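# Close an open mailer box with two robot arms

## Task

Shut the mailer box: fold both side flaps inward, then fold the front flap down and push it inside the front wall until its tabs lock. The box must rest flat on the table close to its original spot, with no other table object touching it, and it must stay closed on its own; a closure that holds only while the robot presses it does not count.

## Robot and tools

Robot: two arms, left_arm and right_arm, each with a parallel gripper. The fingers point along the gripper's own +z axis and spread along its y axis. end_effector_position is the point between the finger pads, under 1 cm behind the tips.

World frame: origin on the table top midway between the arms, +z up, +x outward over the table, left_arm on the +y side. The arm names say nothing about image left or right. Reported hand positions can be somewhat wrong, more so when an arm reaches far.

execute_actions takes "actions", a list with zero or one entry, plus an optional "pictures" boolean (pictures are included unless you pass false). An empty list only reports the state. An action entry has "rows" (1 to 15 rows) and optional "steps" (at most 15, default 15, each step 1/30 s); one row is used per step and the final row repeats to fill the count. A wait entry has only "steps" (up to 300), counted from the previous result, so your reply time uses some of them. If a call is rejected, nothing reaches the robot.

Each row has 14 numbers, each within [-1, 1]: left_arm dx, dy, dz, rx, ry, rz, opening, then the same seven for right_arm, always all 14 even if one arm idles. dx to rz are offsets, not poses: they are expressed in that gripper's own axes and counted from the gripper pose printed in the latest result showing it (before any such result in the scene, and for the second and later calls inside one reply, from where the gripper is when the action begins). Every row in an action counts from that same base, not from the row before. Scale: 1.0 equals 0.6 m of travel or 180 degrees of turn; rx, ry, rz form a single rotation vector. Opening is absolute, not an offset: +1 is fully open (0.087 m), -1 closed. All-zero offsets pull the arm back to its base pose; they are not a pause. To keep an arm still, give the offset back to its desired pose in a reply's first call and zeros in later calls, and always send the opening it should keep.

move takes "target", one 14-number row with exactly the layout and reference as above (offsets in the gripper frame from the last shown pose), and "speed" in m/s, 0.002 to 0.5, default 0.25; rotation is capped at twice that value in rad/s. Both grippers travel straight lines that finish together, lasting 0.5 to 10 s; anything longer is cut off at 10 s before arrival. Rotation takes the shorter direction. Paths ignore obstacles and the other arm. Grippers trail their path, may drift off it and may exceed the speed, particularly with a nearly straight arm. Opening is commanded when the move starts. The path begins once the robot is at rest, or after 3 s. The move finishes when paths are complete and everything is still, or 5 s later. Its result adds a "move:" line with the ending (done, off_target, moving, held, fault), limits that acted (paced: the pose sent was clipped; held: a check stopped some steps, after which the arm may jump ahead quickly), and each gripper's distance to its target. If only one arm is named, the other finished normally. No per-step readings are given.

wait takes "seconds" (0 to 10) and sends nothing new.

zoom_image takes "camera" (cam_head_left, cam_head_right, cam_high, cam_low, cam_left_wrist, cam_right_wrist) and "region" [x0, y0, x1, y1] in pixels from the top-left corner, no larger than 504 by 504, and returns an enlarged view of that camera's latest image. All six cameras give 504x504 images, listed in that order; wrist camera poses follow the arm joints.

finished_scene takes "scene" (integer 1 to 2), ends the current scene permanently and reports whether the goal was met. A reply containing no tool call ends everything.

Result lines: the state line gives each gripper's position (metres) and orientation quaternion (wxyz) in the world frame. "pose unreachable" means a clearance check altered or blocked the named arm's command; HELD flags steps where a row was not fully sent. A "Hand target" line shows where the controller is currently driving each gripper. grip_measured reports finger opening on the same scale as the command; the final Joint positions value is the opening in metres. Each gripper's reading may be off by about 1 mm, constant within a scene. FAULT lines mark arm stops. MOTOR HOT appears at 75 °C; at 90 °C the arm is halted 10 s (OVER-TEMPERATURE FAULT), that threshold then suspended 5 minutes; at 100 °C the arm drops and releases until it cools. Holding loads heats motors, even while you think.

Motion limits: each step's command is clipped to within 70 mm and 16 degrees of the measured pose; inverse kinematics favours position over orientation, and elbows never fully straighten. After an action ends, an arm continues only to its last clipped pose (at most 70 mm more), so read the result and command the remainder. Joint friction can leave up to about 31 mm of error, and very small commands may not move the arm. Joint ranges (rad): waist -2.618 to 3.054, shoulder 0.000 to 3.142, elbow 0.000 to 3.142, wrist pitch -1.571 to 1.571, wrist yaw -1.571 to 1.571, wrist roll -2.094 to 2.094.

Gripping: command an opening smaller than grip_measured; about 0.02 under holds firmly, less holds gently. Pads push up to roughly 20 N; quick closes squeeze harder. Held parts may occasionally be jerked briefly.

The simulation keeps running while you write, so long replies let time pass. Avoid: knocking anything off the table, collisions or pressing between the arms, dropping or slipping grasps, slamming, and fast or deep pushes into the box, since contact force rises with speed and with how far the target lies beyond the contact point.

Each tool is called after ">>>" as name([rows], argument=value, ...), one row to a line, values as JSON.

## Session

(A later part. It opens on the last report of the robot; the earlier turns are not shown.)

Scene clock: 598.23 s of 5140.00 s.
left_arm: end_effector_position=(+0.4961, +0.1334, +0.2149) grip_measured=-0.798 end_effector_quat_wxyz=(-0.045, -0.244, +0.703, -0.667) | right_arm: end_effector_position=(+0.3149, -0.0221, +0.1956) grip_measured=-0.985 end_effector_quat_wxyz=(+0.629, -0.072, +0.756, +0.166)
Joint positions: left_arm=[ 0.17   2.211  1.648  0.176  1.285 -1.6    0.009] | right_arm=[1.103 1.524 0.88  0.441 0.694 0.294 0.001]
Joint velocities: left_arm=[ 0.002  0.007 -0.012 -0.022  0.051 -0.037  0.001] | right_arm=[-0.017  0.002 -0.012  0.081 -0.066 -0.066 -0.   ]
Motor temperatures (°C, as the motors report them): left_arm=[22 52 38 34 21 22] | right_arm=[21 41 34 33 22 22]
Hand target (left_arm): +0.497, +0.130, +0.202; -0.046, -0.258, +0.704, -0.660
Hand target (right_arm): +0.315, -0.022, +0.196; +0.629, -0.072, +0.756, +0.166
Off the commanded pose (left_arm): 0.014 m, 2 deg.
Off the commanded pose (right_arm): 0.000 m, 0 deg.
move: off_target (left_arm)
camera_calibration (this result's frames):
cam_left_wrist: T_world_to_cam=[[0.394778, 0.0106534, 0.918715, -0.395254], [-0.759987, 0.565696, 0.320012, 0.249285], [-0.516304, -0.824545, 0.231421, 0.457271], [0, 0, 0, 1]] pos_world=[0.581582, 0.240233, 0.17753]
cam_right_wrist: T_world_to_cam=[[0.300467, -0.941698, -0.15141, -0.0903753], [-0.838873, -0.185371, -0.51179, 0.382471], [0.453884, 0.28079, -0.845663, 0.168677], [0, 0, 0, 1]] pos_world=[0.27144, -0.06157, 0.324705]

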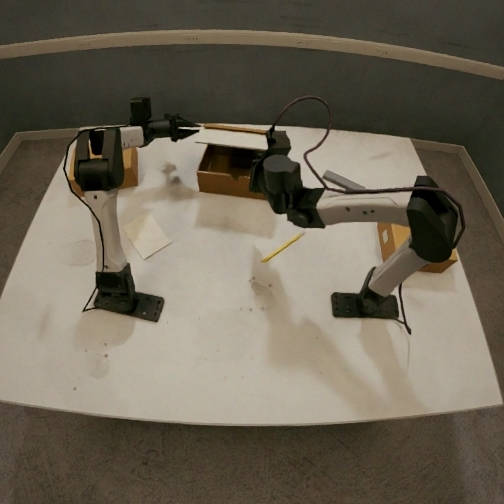

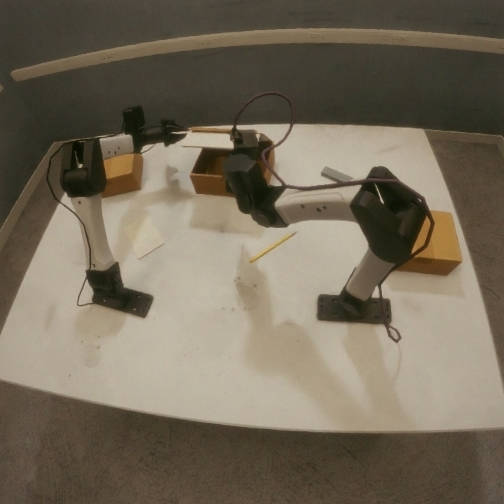

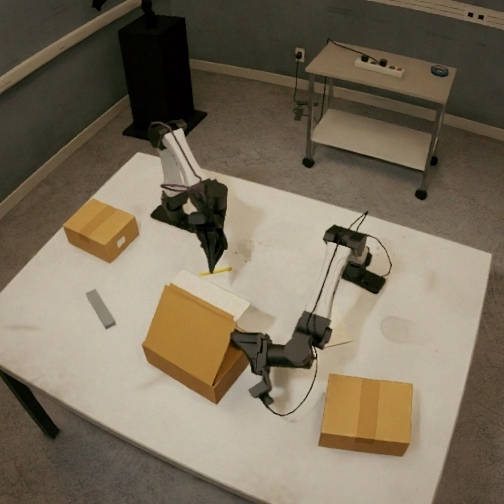

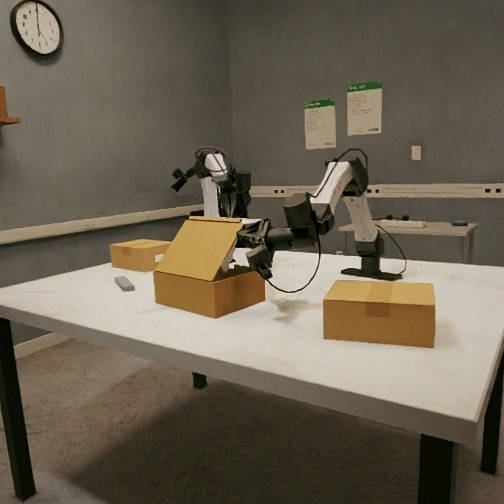

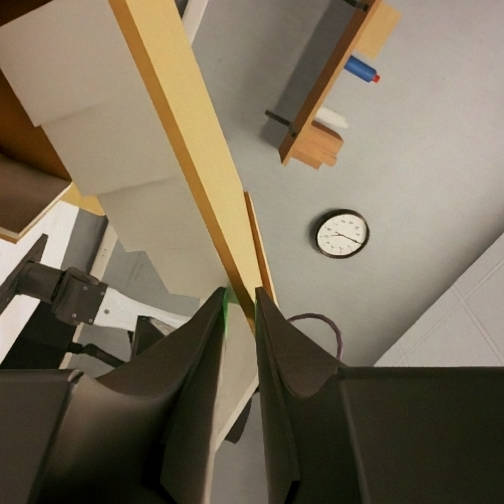

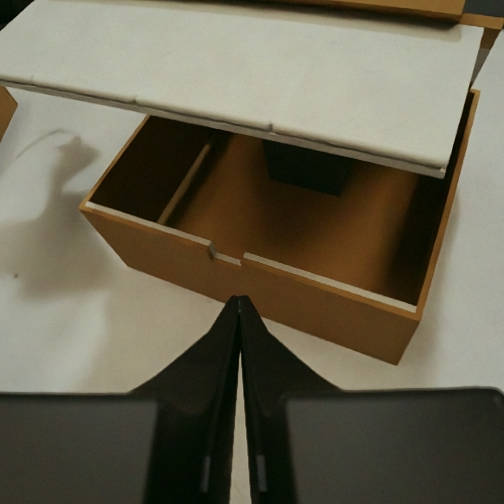

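>>> move(target=[0.015,0.07,0.02,0,0,0,-0.8, -0.06,0.03,0.0,0,0,0,-1], speed=0.04)

>>> move(target=[0,0,0,0,0,0,-0.9, 0,0,0.08,0,0,0,-1], speed=0.06)

Scene clock: 601.47 s of 5140.00 s.
left_arm: end_effector_position=(+0.4779, +0.1323, +0.1878) grip_measured=-0.800 end_effector_quat_wxyz=(-0.038, -0.238, +0.701, -0.671) | right_arm: end_effector_position=(+0.3179, -0.0123, +0.2243) grip_measured=-0.985 end_effector_quat_wxyz=(+0.626, -0.076, +0.759, +0.162)
Joint positions: left_arm=[ 0.167  2.187  1.473  0.371  1.283 -1.625  0.009] | right_arm=[1.11  1.524 1.012 0.297 0.7   0.294 0.001]
Joint velocities: left_arm=[-0.012 -0.017 -0.002  0.11  -0.037 -0.081  0.   ] | right_arm=[ 0.017 -0.002 -0.002 -0.095 -0.007 -0.037 -0.001]
Motor temperatures (°C, as the motors report them): left_arm=[22 53 38 34 21 22] | right_arm=[21 41 34 33 22 22]
Hand target (left_arm): +0.474, +0.119, +0.179; -0.045, -0.244, +0.703, -0.667
Hand target (right_arm): +0.316, -0.009, +0.234; +0.629, -0.072, +0.756, +0.166
Off the commanded pose (left_arm): 0.017 m, 1 deg.
Off the commanded pose (right_arm): 0.010 m, 1 deg.
move: off_target (left_arm)
camera_calibration (this result's frames):
cam_left_wrist: T_world_to_cam=[[0.376191, 0.016959, 0.926387, -0.356572], [-0.767787, 0.565366, 0.301437, 0.252], [-0.518635, -0.824666, 0.225707, 0.455455], [0, 0, 0, 1]] pos_world=[0.563836, 0.239173, 0.151562]
cam_right_wrist: T_world_to_cam=[[0.300546, -0.943179, -0.141723, -0.0799203], [-0.841358, -0.192196, -0.505152, 0.400646], [0.44921, 0.271062, -0.851314, 0.191512], [0, 0, 0, 1]] pos_world=[0.275077, -0.0502881, 0.354097]

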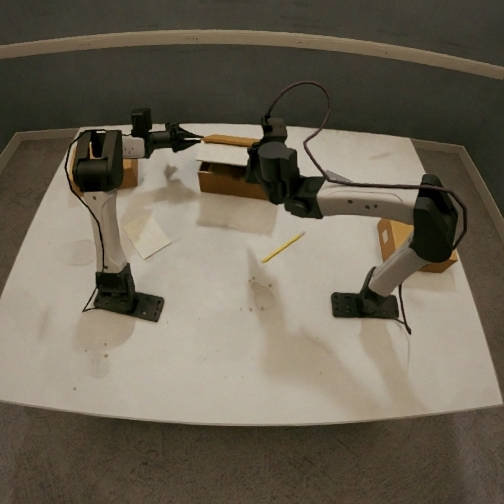

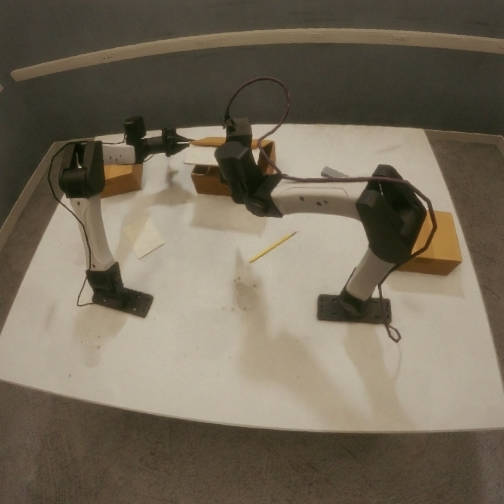

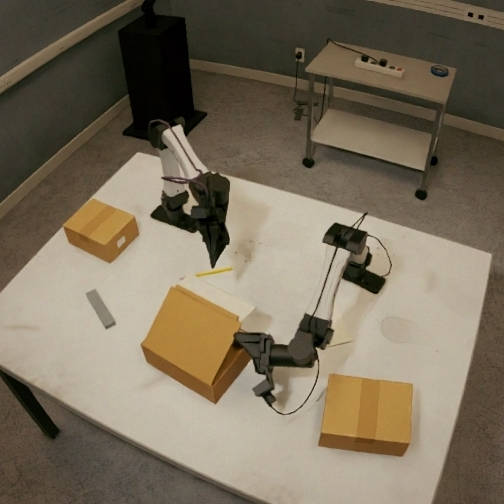

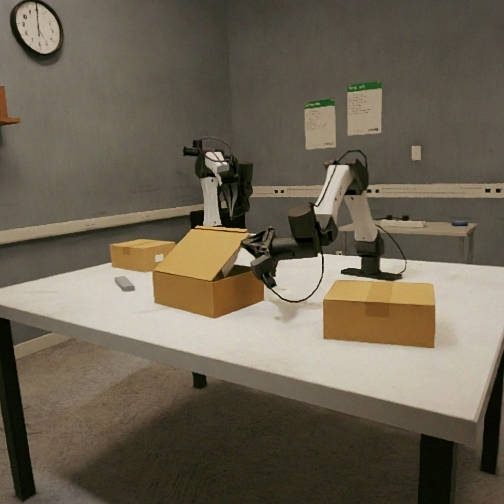

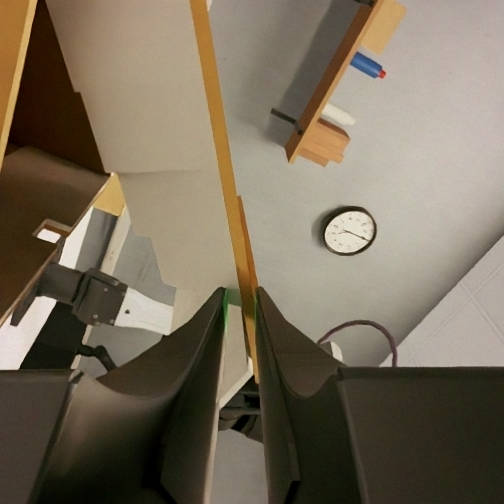

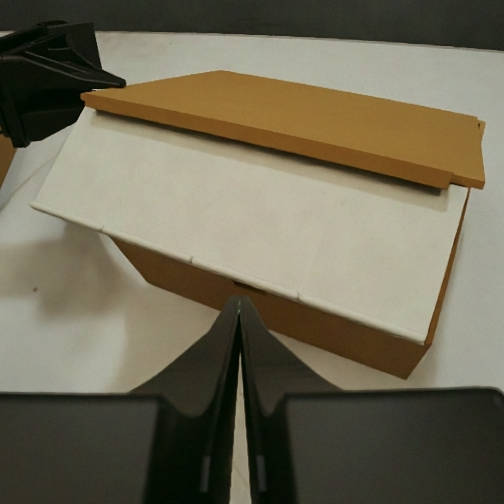

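Scene clock: 602.60 s of 5140.00 s.
left_arm: end_effector_position=(+0.4775, +0.1326, +0.1881) grip_measured=-0.897 end_effector_quat_wxyz=(-0.038, -0.237, +0.701, -0.672) | right_arm: end_effector_position=(+0.3555, -0.0021, +0.2074) grip_measured=-0.985 end_effector_quat_wxyz=(+0.617, -0.080, +0.768, +0.153)
Joint positions: left_arm=[ 0.168  2.187  1.473  0.372  1.286 -1.625  0.005] | right_arm=[1.031 1.653 1.1   0.314 0.625 0.282 0.001]
Joint velocities: left_arm=[-0.007  0.002 -0.002 -0.022 -0.007  0.066  0.   ] | right_arm=[-0.002  0.017 -0.007 -0.051 -0.066  0.051 -0.001]
Motor temperatures (°C, as the motors report them): left_arm=[22 53 38 34 21 22] | right_arm=[21 41 34 33 22 22]
Hand target (left_arm): +0.478, +0.132, +0.188; -0.038, -0.238, +0.701, -0.672
Hand target (right_arm): +0.362, +0.003, +0.217; +0.626, -0.076, +0.759, +0.162
Off the commanded pose (left_arm): 0.001 m, 0 deg.
Off the commanded pose (right_arm): 0.013 m, 2 deg.
move: off_target (right_arm)
camera_calibration (this result's frames):
cam_left_wrist: T_world_to_cam=[[0.375865, 0.0172046, 0.926515, -0.356582], [-0.766527, 0.567611, 0.300422, 0.250697], [-0.520731, -0.823117, 0.226533, 0.456086], [0, 0, 0, 1]] pos_world=[0.563692, 0.239248, 0.151745]
cam_right_wrist: T_world_to_cam=[[0.293822, -0.947322, -0.127472, -0.0845205], [-0.853096, -0.199738, -0.482008, 0.425067], [0.431156, 0.25037, -0.866844, 0.167056], [0, 0, 0, 1]] pos_world=[0.31543, -0.0369921, 0.338923]

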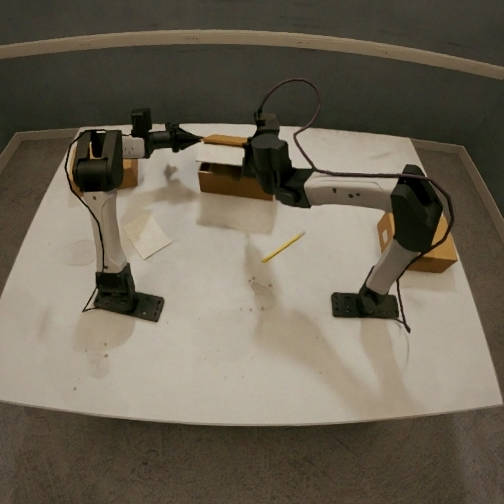

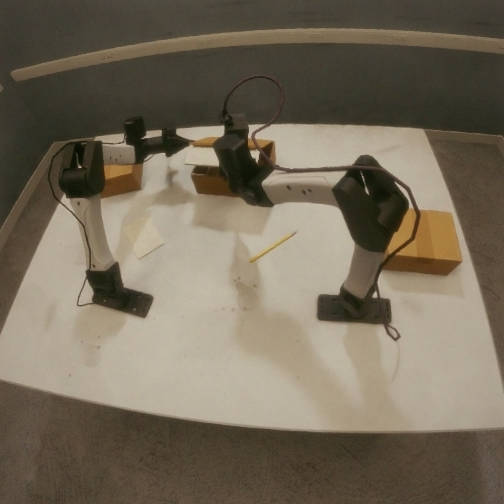

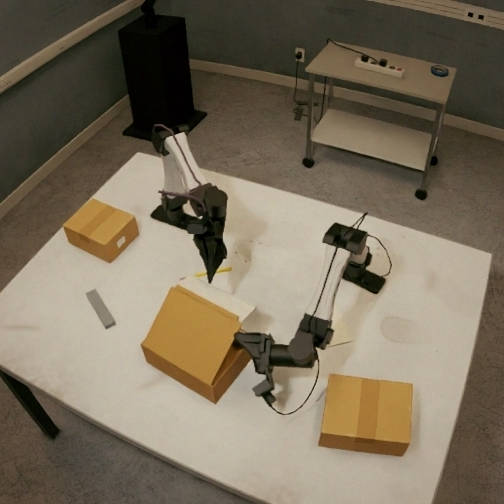

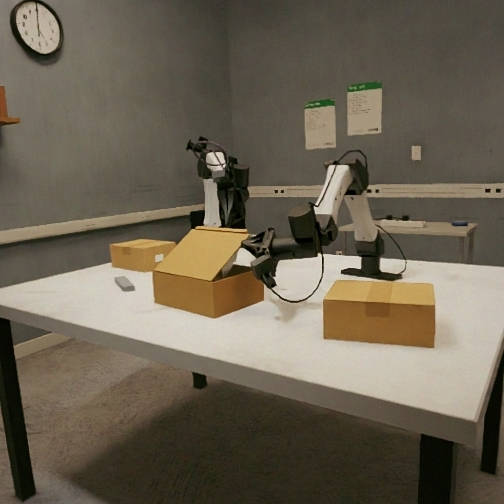

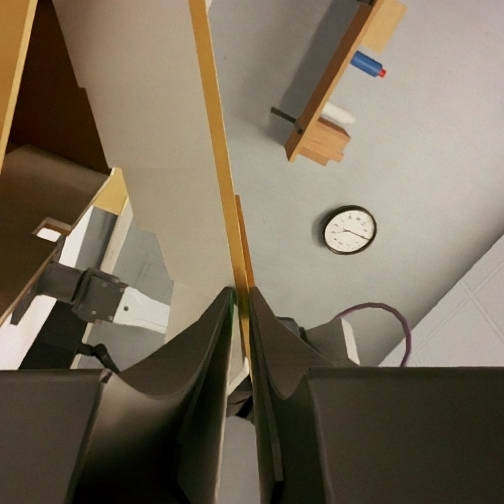

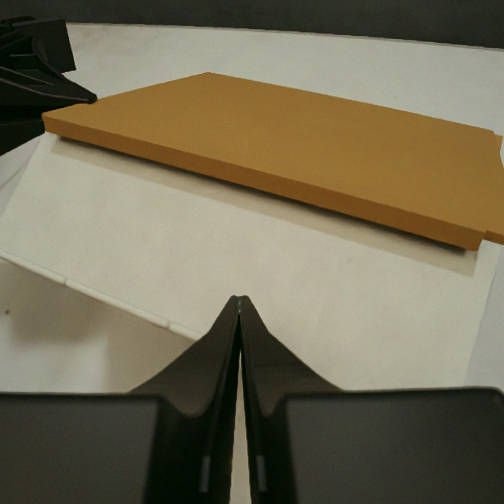

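>>> move(target=[0,0,0,0,0,0,-1, 0.097,-0.025,0.115,0,0,0,-1], speed=0.04)

>>> zoom_image(camera="cam_head_left", region=[170,120,310,220])

Scene clock: 607.93 s of 5140.00 s.
left_arm: end_effector_position=(+0.4773, +0.1326, +0.1882) grip_measured=-0.947 end_effector_quat_wxyz=(-0.039, -0.237, +0.701, -0.672) | right_arm: end_effector_position=(+0.4025, +0.0092, +0.1333) grip_measured=-0.985 end_effector_quat_wxyz=(+0.610, -0.081, +0.773, +0.152)
Joint positions: left_arm=[ 0.168  2.187  1.473  0.372  1.287 -1.625  0.002] | right_arm=[0.944 1.904 1.1   0.559 0.537 0.266 0.001]
Joint velocities: left_arm=[-0.002  0.027 -0.012  0.022  0.022 -0.037 -0.   ] | right_arm=[-0.002 -0.012 -0.012  0.081  0.022  0.007 -0.001]
Motor temperatures (°C, as the motors report them): left_arm=[22 54 38 34 21 22] | right_arm=[21 40 34 33 22 22]
Hand target (left_arm): +0.478, +0.133, +0.188; -0.038, -0.237, +0.701, -0.672
Hand target (right_arm): +0.410, +0.011, +0.137; +0.617, -0.079, +0.768, +0.153
Off the commanded pose (left_arm): 0.000 m, 0 deg.
Off the commanded pose (right_arm): 0.009 m, 1 deg.
move: done
camera_calibration (this result's frames):
cam_left_wrist: T_world_to_cam=[[0.375884, 0.0171547, 0.926508, -0.356574], [-0.765915, 0.568553, 0.300204, 0.250158], [-0.521619, -0.822468, 0.226849, 0.456239], [0, 0, 0, 1]] pos_world=[0.563612, 0.239131, 0.151773]
cam_right_wrist: T_world_to_cam=[[0.293718, -0.947598, -0.12565, -0.0973498], [-0.860212, -0.204702, -0.467046, 0.432644], [0.416851, 0.245265, -0.87526, 0.0866202], [0, 0, 0, 1]] pos_world=[0.364651, -0.0249302, 0.265648]

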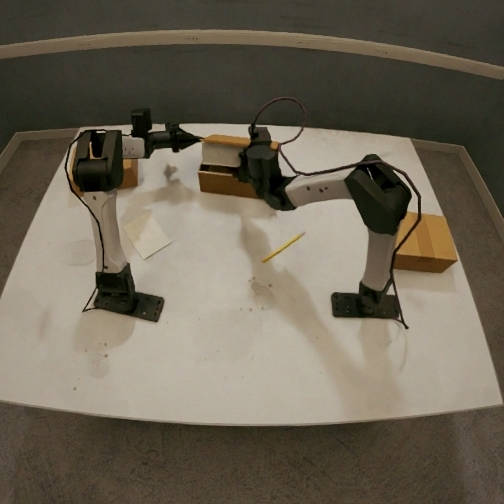

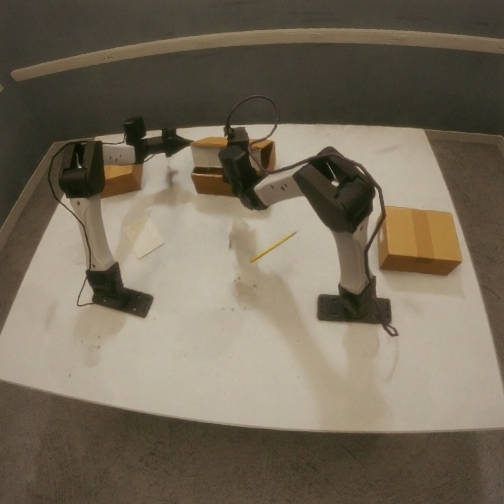

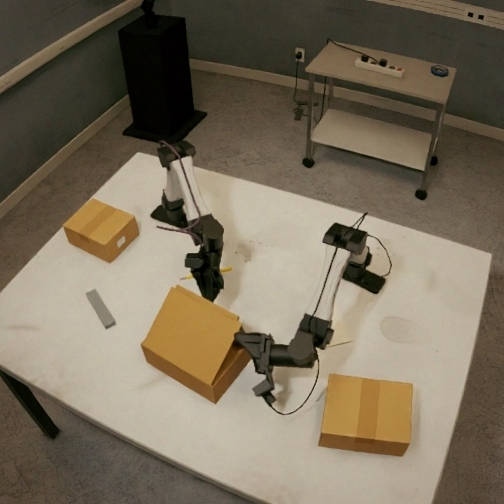

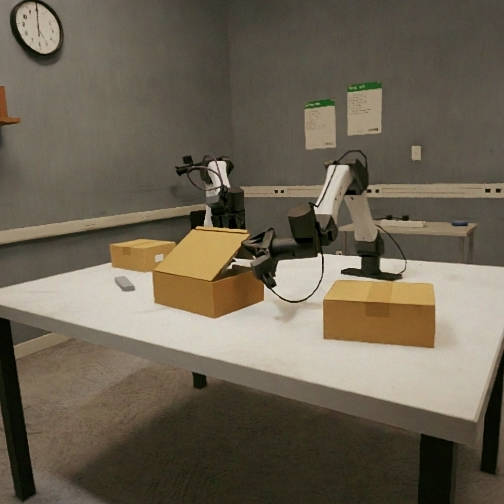

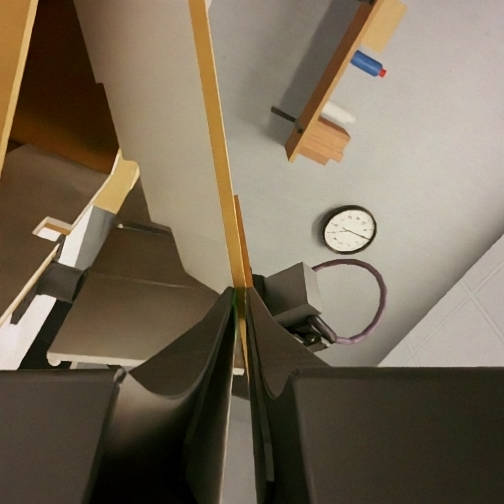

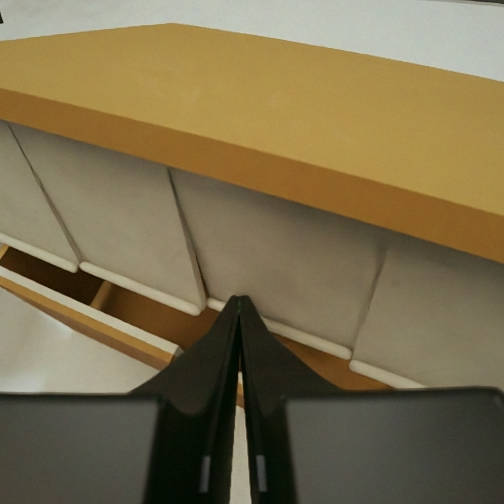

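Region (170, 120, 310, 220) of cam_head_left's 504x504 image, scaled by 3.600, with more detail than that image has; it fills the top 360 rows of this view, and the rest is white.

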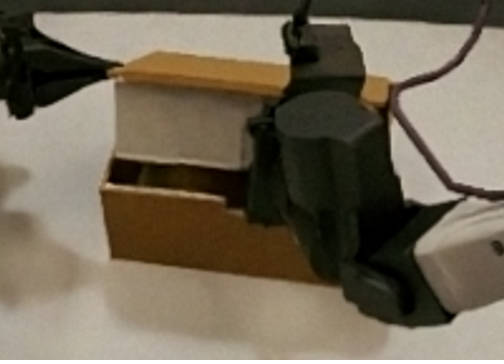

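>>> move(target=[0,0.05,0,0,0,0.03,-1, 0.015,0.03,0.03,0,0,0,1], speed=0.03)

>>> zoom_image(camera="cam_head_left", region=[170,120,310,220])

Scene clock: 612.67 s of 5140.00 s.
left_arm: end_effector_position=(+0.4696, +0.1331, +0.1728) grip_measured=-0.949 end_effector_quat_wxyz=(-0.003, -0.202, +0.710, -0.675) | right_arm: end_effector_position=(+0.4066, +0.0254, +0.1172) grip_measured=+1.000 end_effector_quat_wxyz=(+0.605, -0.087, +0.778, +0.143)
Joint positions: left_arm=[ 0.169  2.187  1.41   0.456  1.286 -1.544  0.002] | right_arm=[0.962 1.986 1.166 0.549 0.557 0.266 0.087]
Joint velocities: left_arm=[-0.012  0.002  0.002  0.066  0.022  0.007 -0.   ] | right_arm=[ 0.007 -0.017  0.007  0.007  0.037 -0.022  0.   ]
Motor temperatures (°C, as the motors report them): left_arm=[22 54 38 34 21 22] | right_arm=[21 40 35 34 22 22]
Hand target (left_arm): +0.465, +0.132, +0.161; -0.007, -0.203, +0.711, -0.673
Hand target (right_arm): +0.411, +0.032, +0.124; +0.611, -0.081, +0.773, +0.152
Off the commanded pose (left_arm): 0.013 m, 1 deg.
Off the commanded pose (right_arm): 0.011 m, 1 deg.
move: off_target (left_arm, right_arm)
camera_calibration (this result's frames):
cam_left_wrist: T_world_to_cam=[[0.282515, -0.00521551, 0.959249, -0.298262], [-0.789736, 0.566372, 0.23567, 0.271173], [-0.54452, -0.824133, 0.15589, 0.47937], [0, 0, 0, 1]] pos_world=[0.559445, 0.239924, 0.147471]
cam_right_wrist: T_world_to_cam=[[0.291304, -0.950652, -0.106784, -0.0863937], [-0.865655, -0.214443, -0.452388, 0.432708], [0.407164, 0.22422, -0.885405, 0.072544], [0, 0, 0, 1]] pos_world=[0.370206, -0.00560487, 0.250757]

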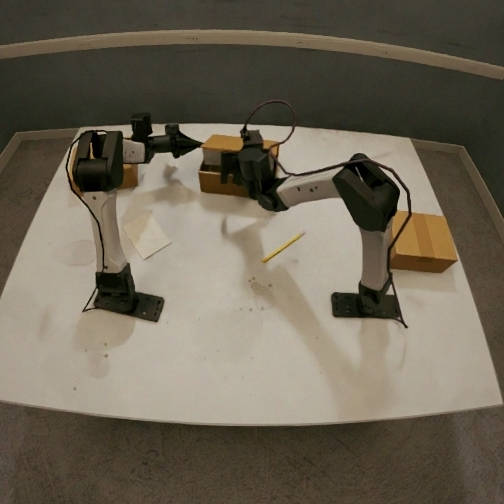

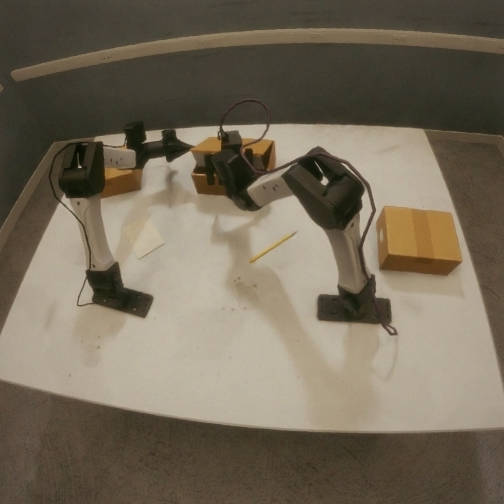

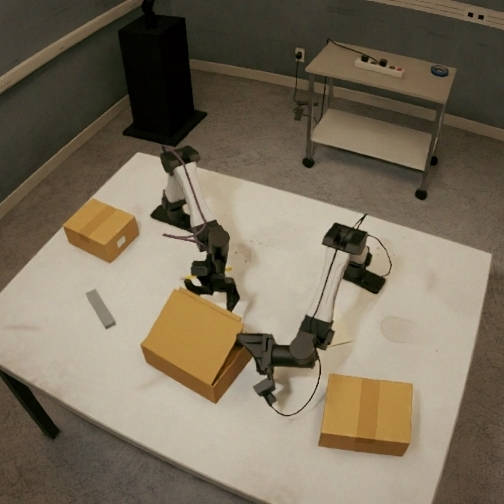

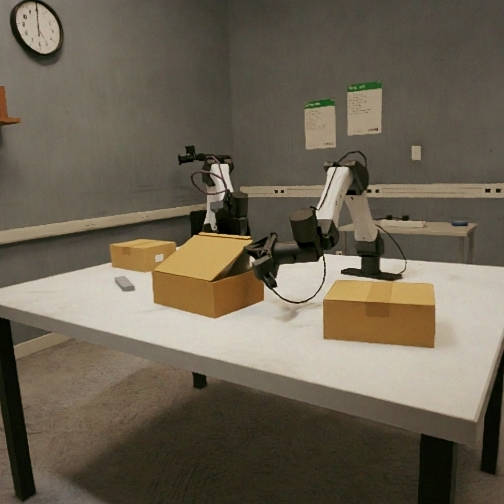

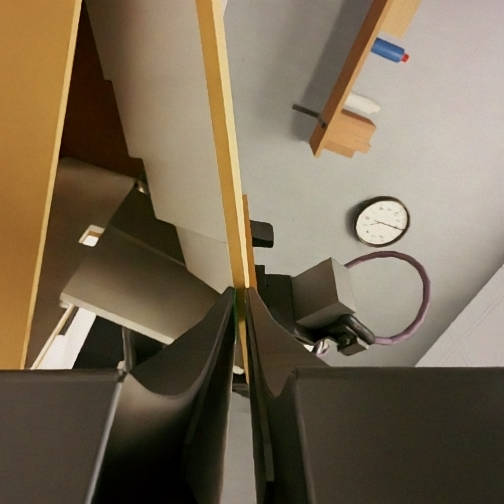

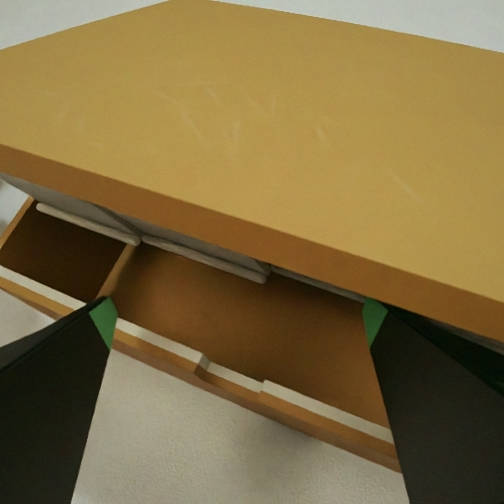

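Region (170, 120, 310, 220) of cam_head_left's 504x504 image, scaled by 3.600, with more detail than that image has; it fills the top 360 rows of this view, and the rest is white.

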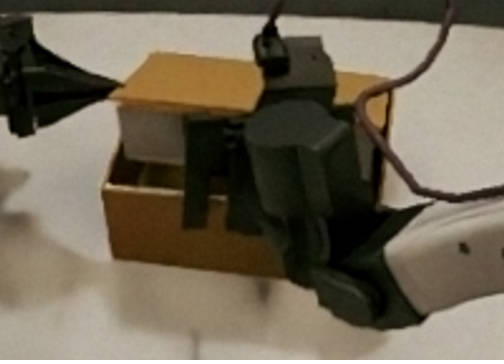

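>>> execute_actions(actions=[])

Scene clock: 620.93 s of 5140.00 s.
left_arm: end_effector_position=(+0.4696, +0.1331, +0.1729) grip_measured=-0.949 end_effector_quat_wxyz=(-0.002, -0.201, +0.710, -0.675) | right_arm: end_effector_position=(+0.4066, +0.0253, +0.1172) grip_measured=+1.000 end_effector_quat_wxyz=(+0.605, -0.087, +0.778, +0.143)
Joint positions: left_arm=[ 0.169  2.187  1.41   0.459  1.286 -1.544  0.002] | right_arm=[0.962 1.986 1.166 0.549 0.557 0.266 0.087]
Joint velocities: left_arm=[ 0.007  0.007 -0.002 -0.037 -0.037 -0.037  0.   ] | right_arm=[-0.022 -0.012  0.002 -0.066 -0.081 -0.139  0.   ]
Motor temperatures (°C, as the motors report them): left_arm=[22 54 37 34 21 22] | right_arm=[21 40 36 34 22 22]
Hand target (left_arm): +0.465, +0.132, +0.161; -0.007, -0.203, +0.711, -0.673
Hand target (right_arm): +0.411, +0.032, +0.124; +0.610, -0.081, +0.773, +0.152
Off the commanded pose (left_arm): 0.013 m, 1 deg.
Off the commanded pose (right_arm): 0.011 m, 1 deg.
Steps of this call (steps 1 to 90: nothing new was sent; then 5.27 s passed at rest). Readings (end_effector_position):
1: left_arm (+0.4695, +0.1331, +0.1728) | right_arm (+0.4066, +0.0253, +0.1172)
2: left_arm (+0.4695, +0.1331, +0.1728) | right_arm (+0.4066, +0.0253, +0.1172)
4: left_arm (+0.4696, +0.1331, +0.1729) | right_arm (+0.4066, +0.0253, +0.1172)
8: left_arm (+0.4696, +0.1331, +0.1729) | right_arm (+0.4066, +0.0253, +0.1172)
90: the state above
camera_calibration (this result's frames):
cam_left_wrist: T_world_to_cam=[[0.279953, -0.00521915, 0.96, -0.297317], [-0.790362, 0.566371, 0.233563, 0.27182], [-0.544935, -0.824134, 0.154432, 0.47981], [0, 0, 0, 1]] pos_world=[0.559536, 0.239925, 0.147839]
cam_right_wrist: T_world_to_cam=[[0.290963, -0.950766, -0.106701, -0.0863265], [-0.865698, -0.214153, -0.452445, 0.43274], [0.407318, 0.224016, -0.885386, 0.0724939], [0, 0, 0, 1]] pos_world=[0.370212, -0.00564348, 0.250765]

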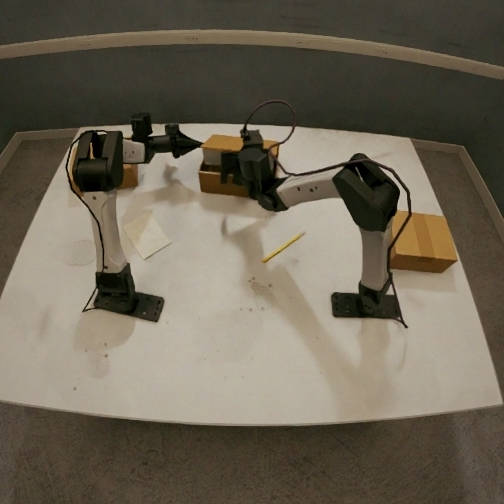

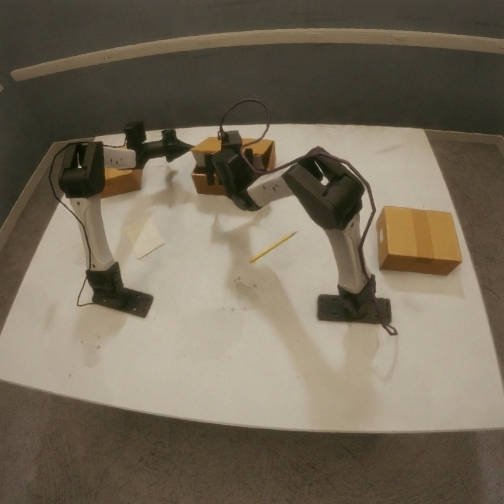

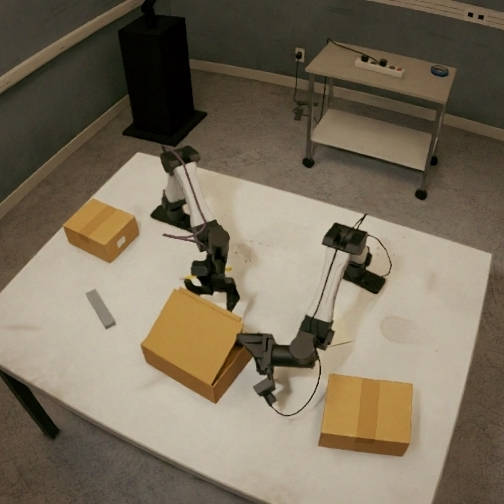

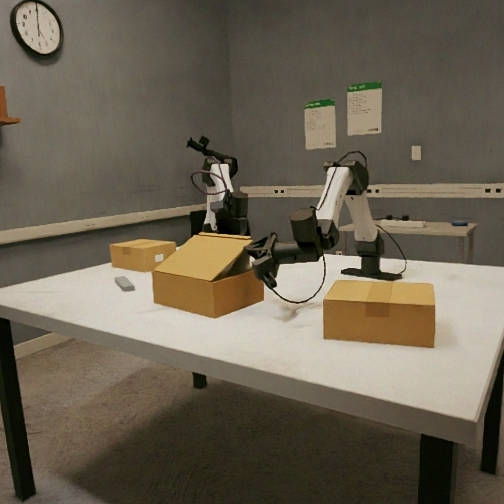

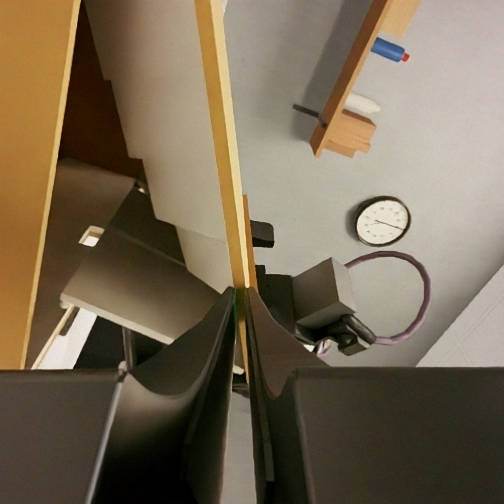

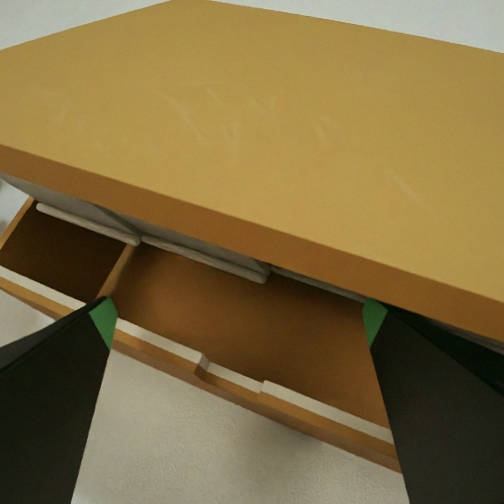

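>>> move(target=[0,0.06,0,0,0,0.04,-1, 0,0,-0.03,0,0,0,1], speed=0.05)

Scene clock: 624.53 s of 5140.00 s.
left_arm: end_effector_position=(+0.4630, +0.1335, +0.1550) grip_measured=-0.951 end_effector_quat_wxyz=(+0.048, -0.153, +0.719, -0.676) | right_arm: end_effector_position=(+0.3919, +0.0226, +0.1074) grip_measured=+1.000 end_effector_quat_wxyz=(+0.596, -0.098, +0.785, +0.138)
Joint positions: left_arm=[ 0.17   2.194  1.351  0.552  1.28  -1.43   0.002] | right_arm=[0.983 1.964 1.118 0.545 0.564 0.269 0.087]
Joint velocities: left_arm=[-0.007 -0.017 -0.027  0.022 -0.051 -0.022 -0.   ] | right_arm=[-0.002  0.002 -0.007 -0.051 -0.007  0.007  0.   ]
Motor temperatures (°C, as the motors report them): left_arm=[22 54 37 34 21 22] | right_arm=[21 41 36 34 22 22]
Hand target (left_arm): +0.459, +0.133, +0.139; +0.040, -0.156, +0.721, -0.674
Hand target (right_arm): +0.390, +0.020, +0.121; +0.605, -0.087, +0.778, +0.143
Off the commanded pose (left_arm): 0.017 m, 1 deg.
Off the commanded pose (right_arm): 0.014 m, 2 deg.
move: off_target (left_arm, right_arm)
camera_calibration (this result's frames):
cam_left_wrist: T_world_to_cam=[[0.146785, -0.0381466, 0.988433, -0.216607], [-0.814073, 0.562978, 0.142619, 0.296141], [-0.561907, -0.825591, 0.0515825, 0.503268], [0, 0, 0, 1]] pos_world=[0.555665, 0.240509, 0.145907]
cam_right_wrist: T_world_to_cam=[[0.301788, -0.949129, -0.0898767, -0.0917053], [-0.870766, -0.236025, -0.431346, 0.415209], [0.38819, 0.208437, -0.897699, 0.0796107], [0, 0, 0, 1]] pos_world=[0.358321, -0.00563418, 0.242323]

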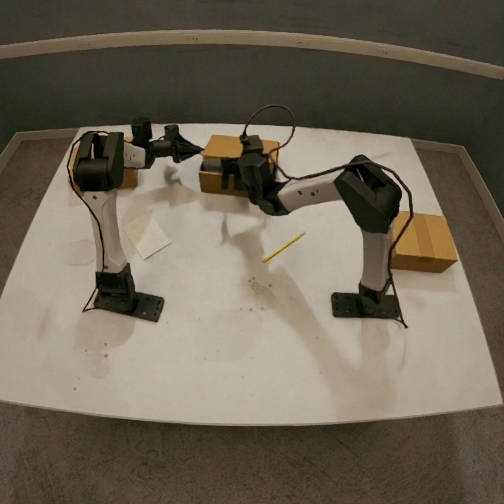

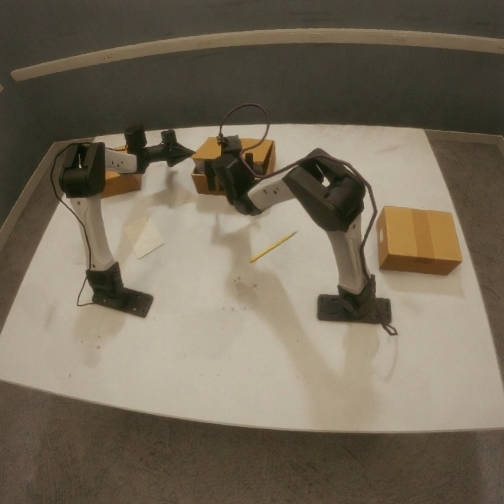

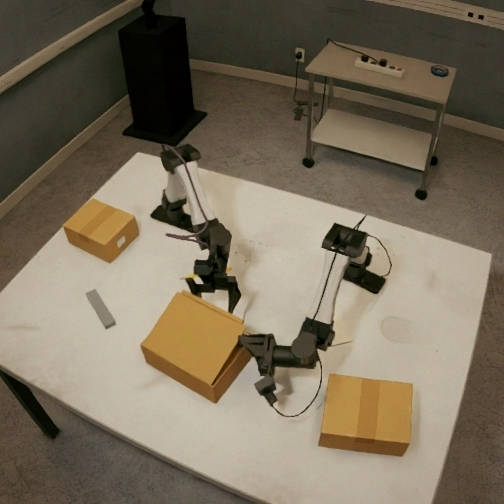

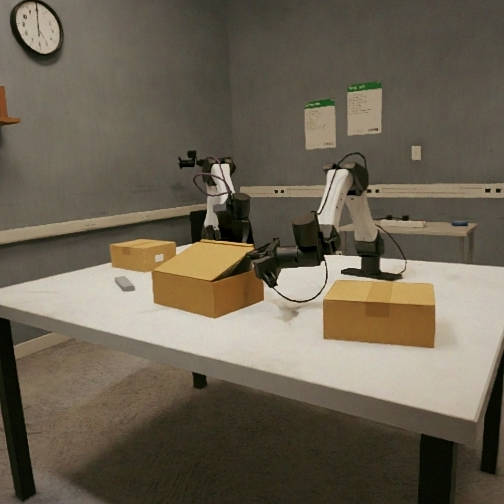

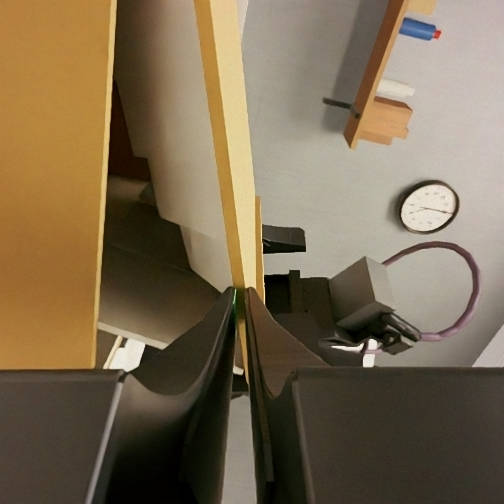

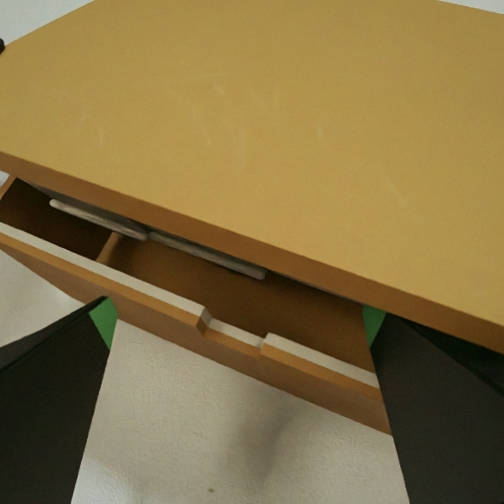

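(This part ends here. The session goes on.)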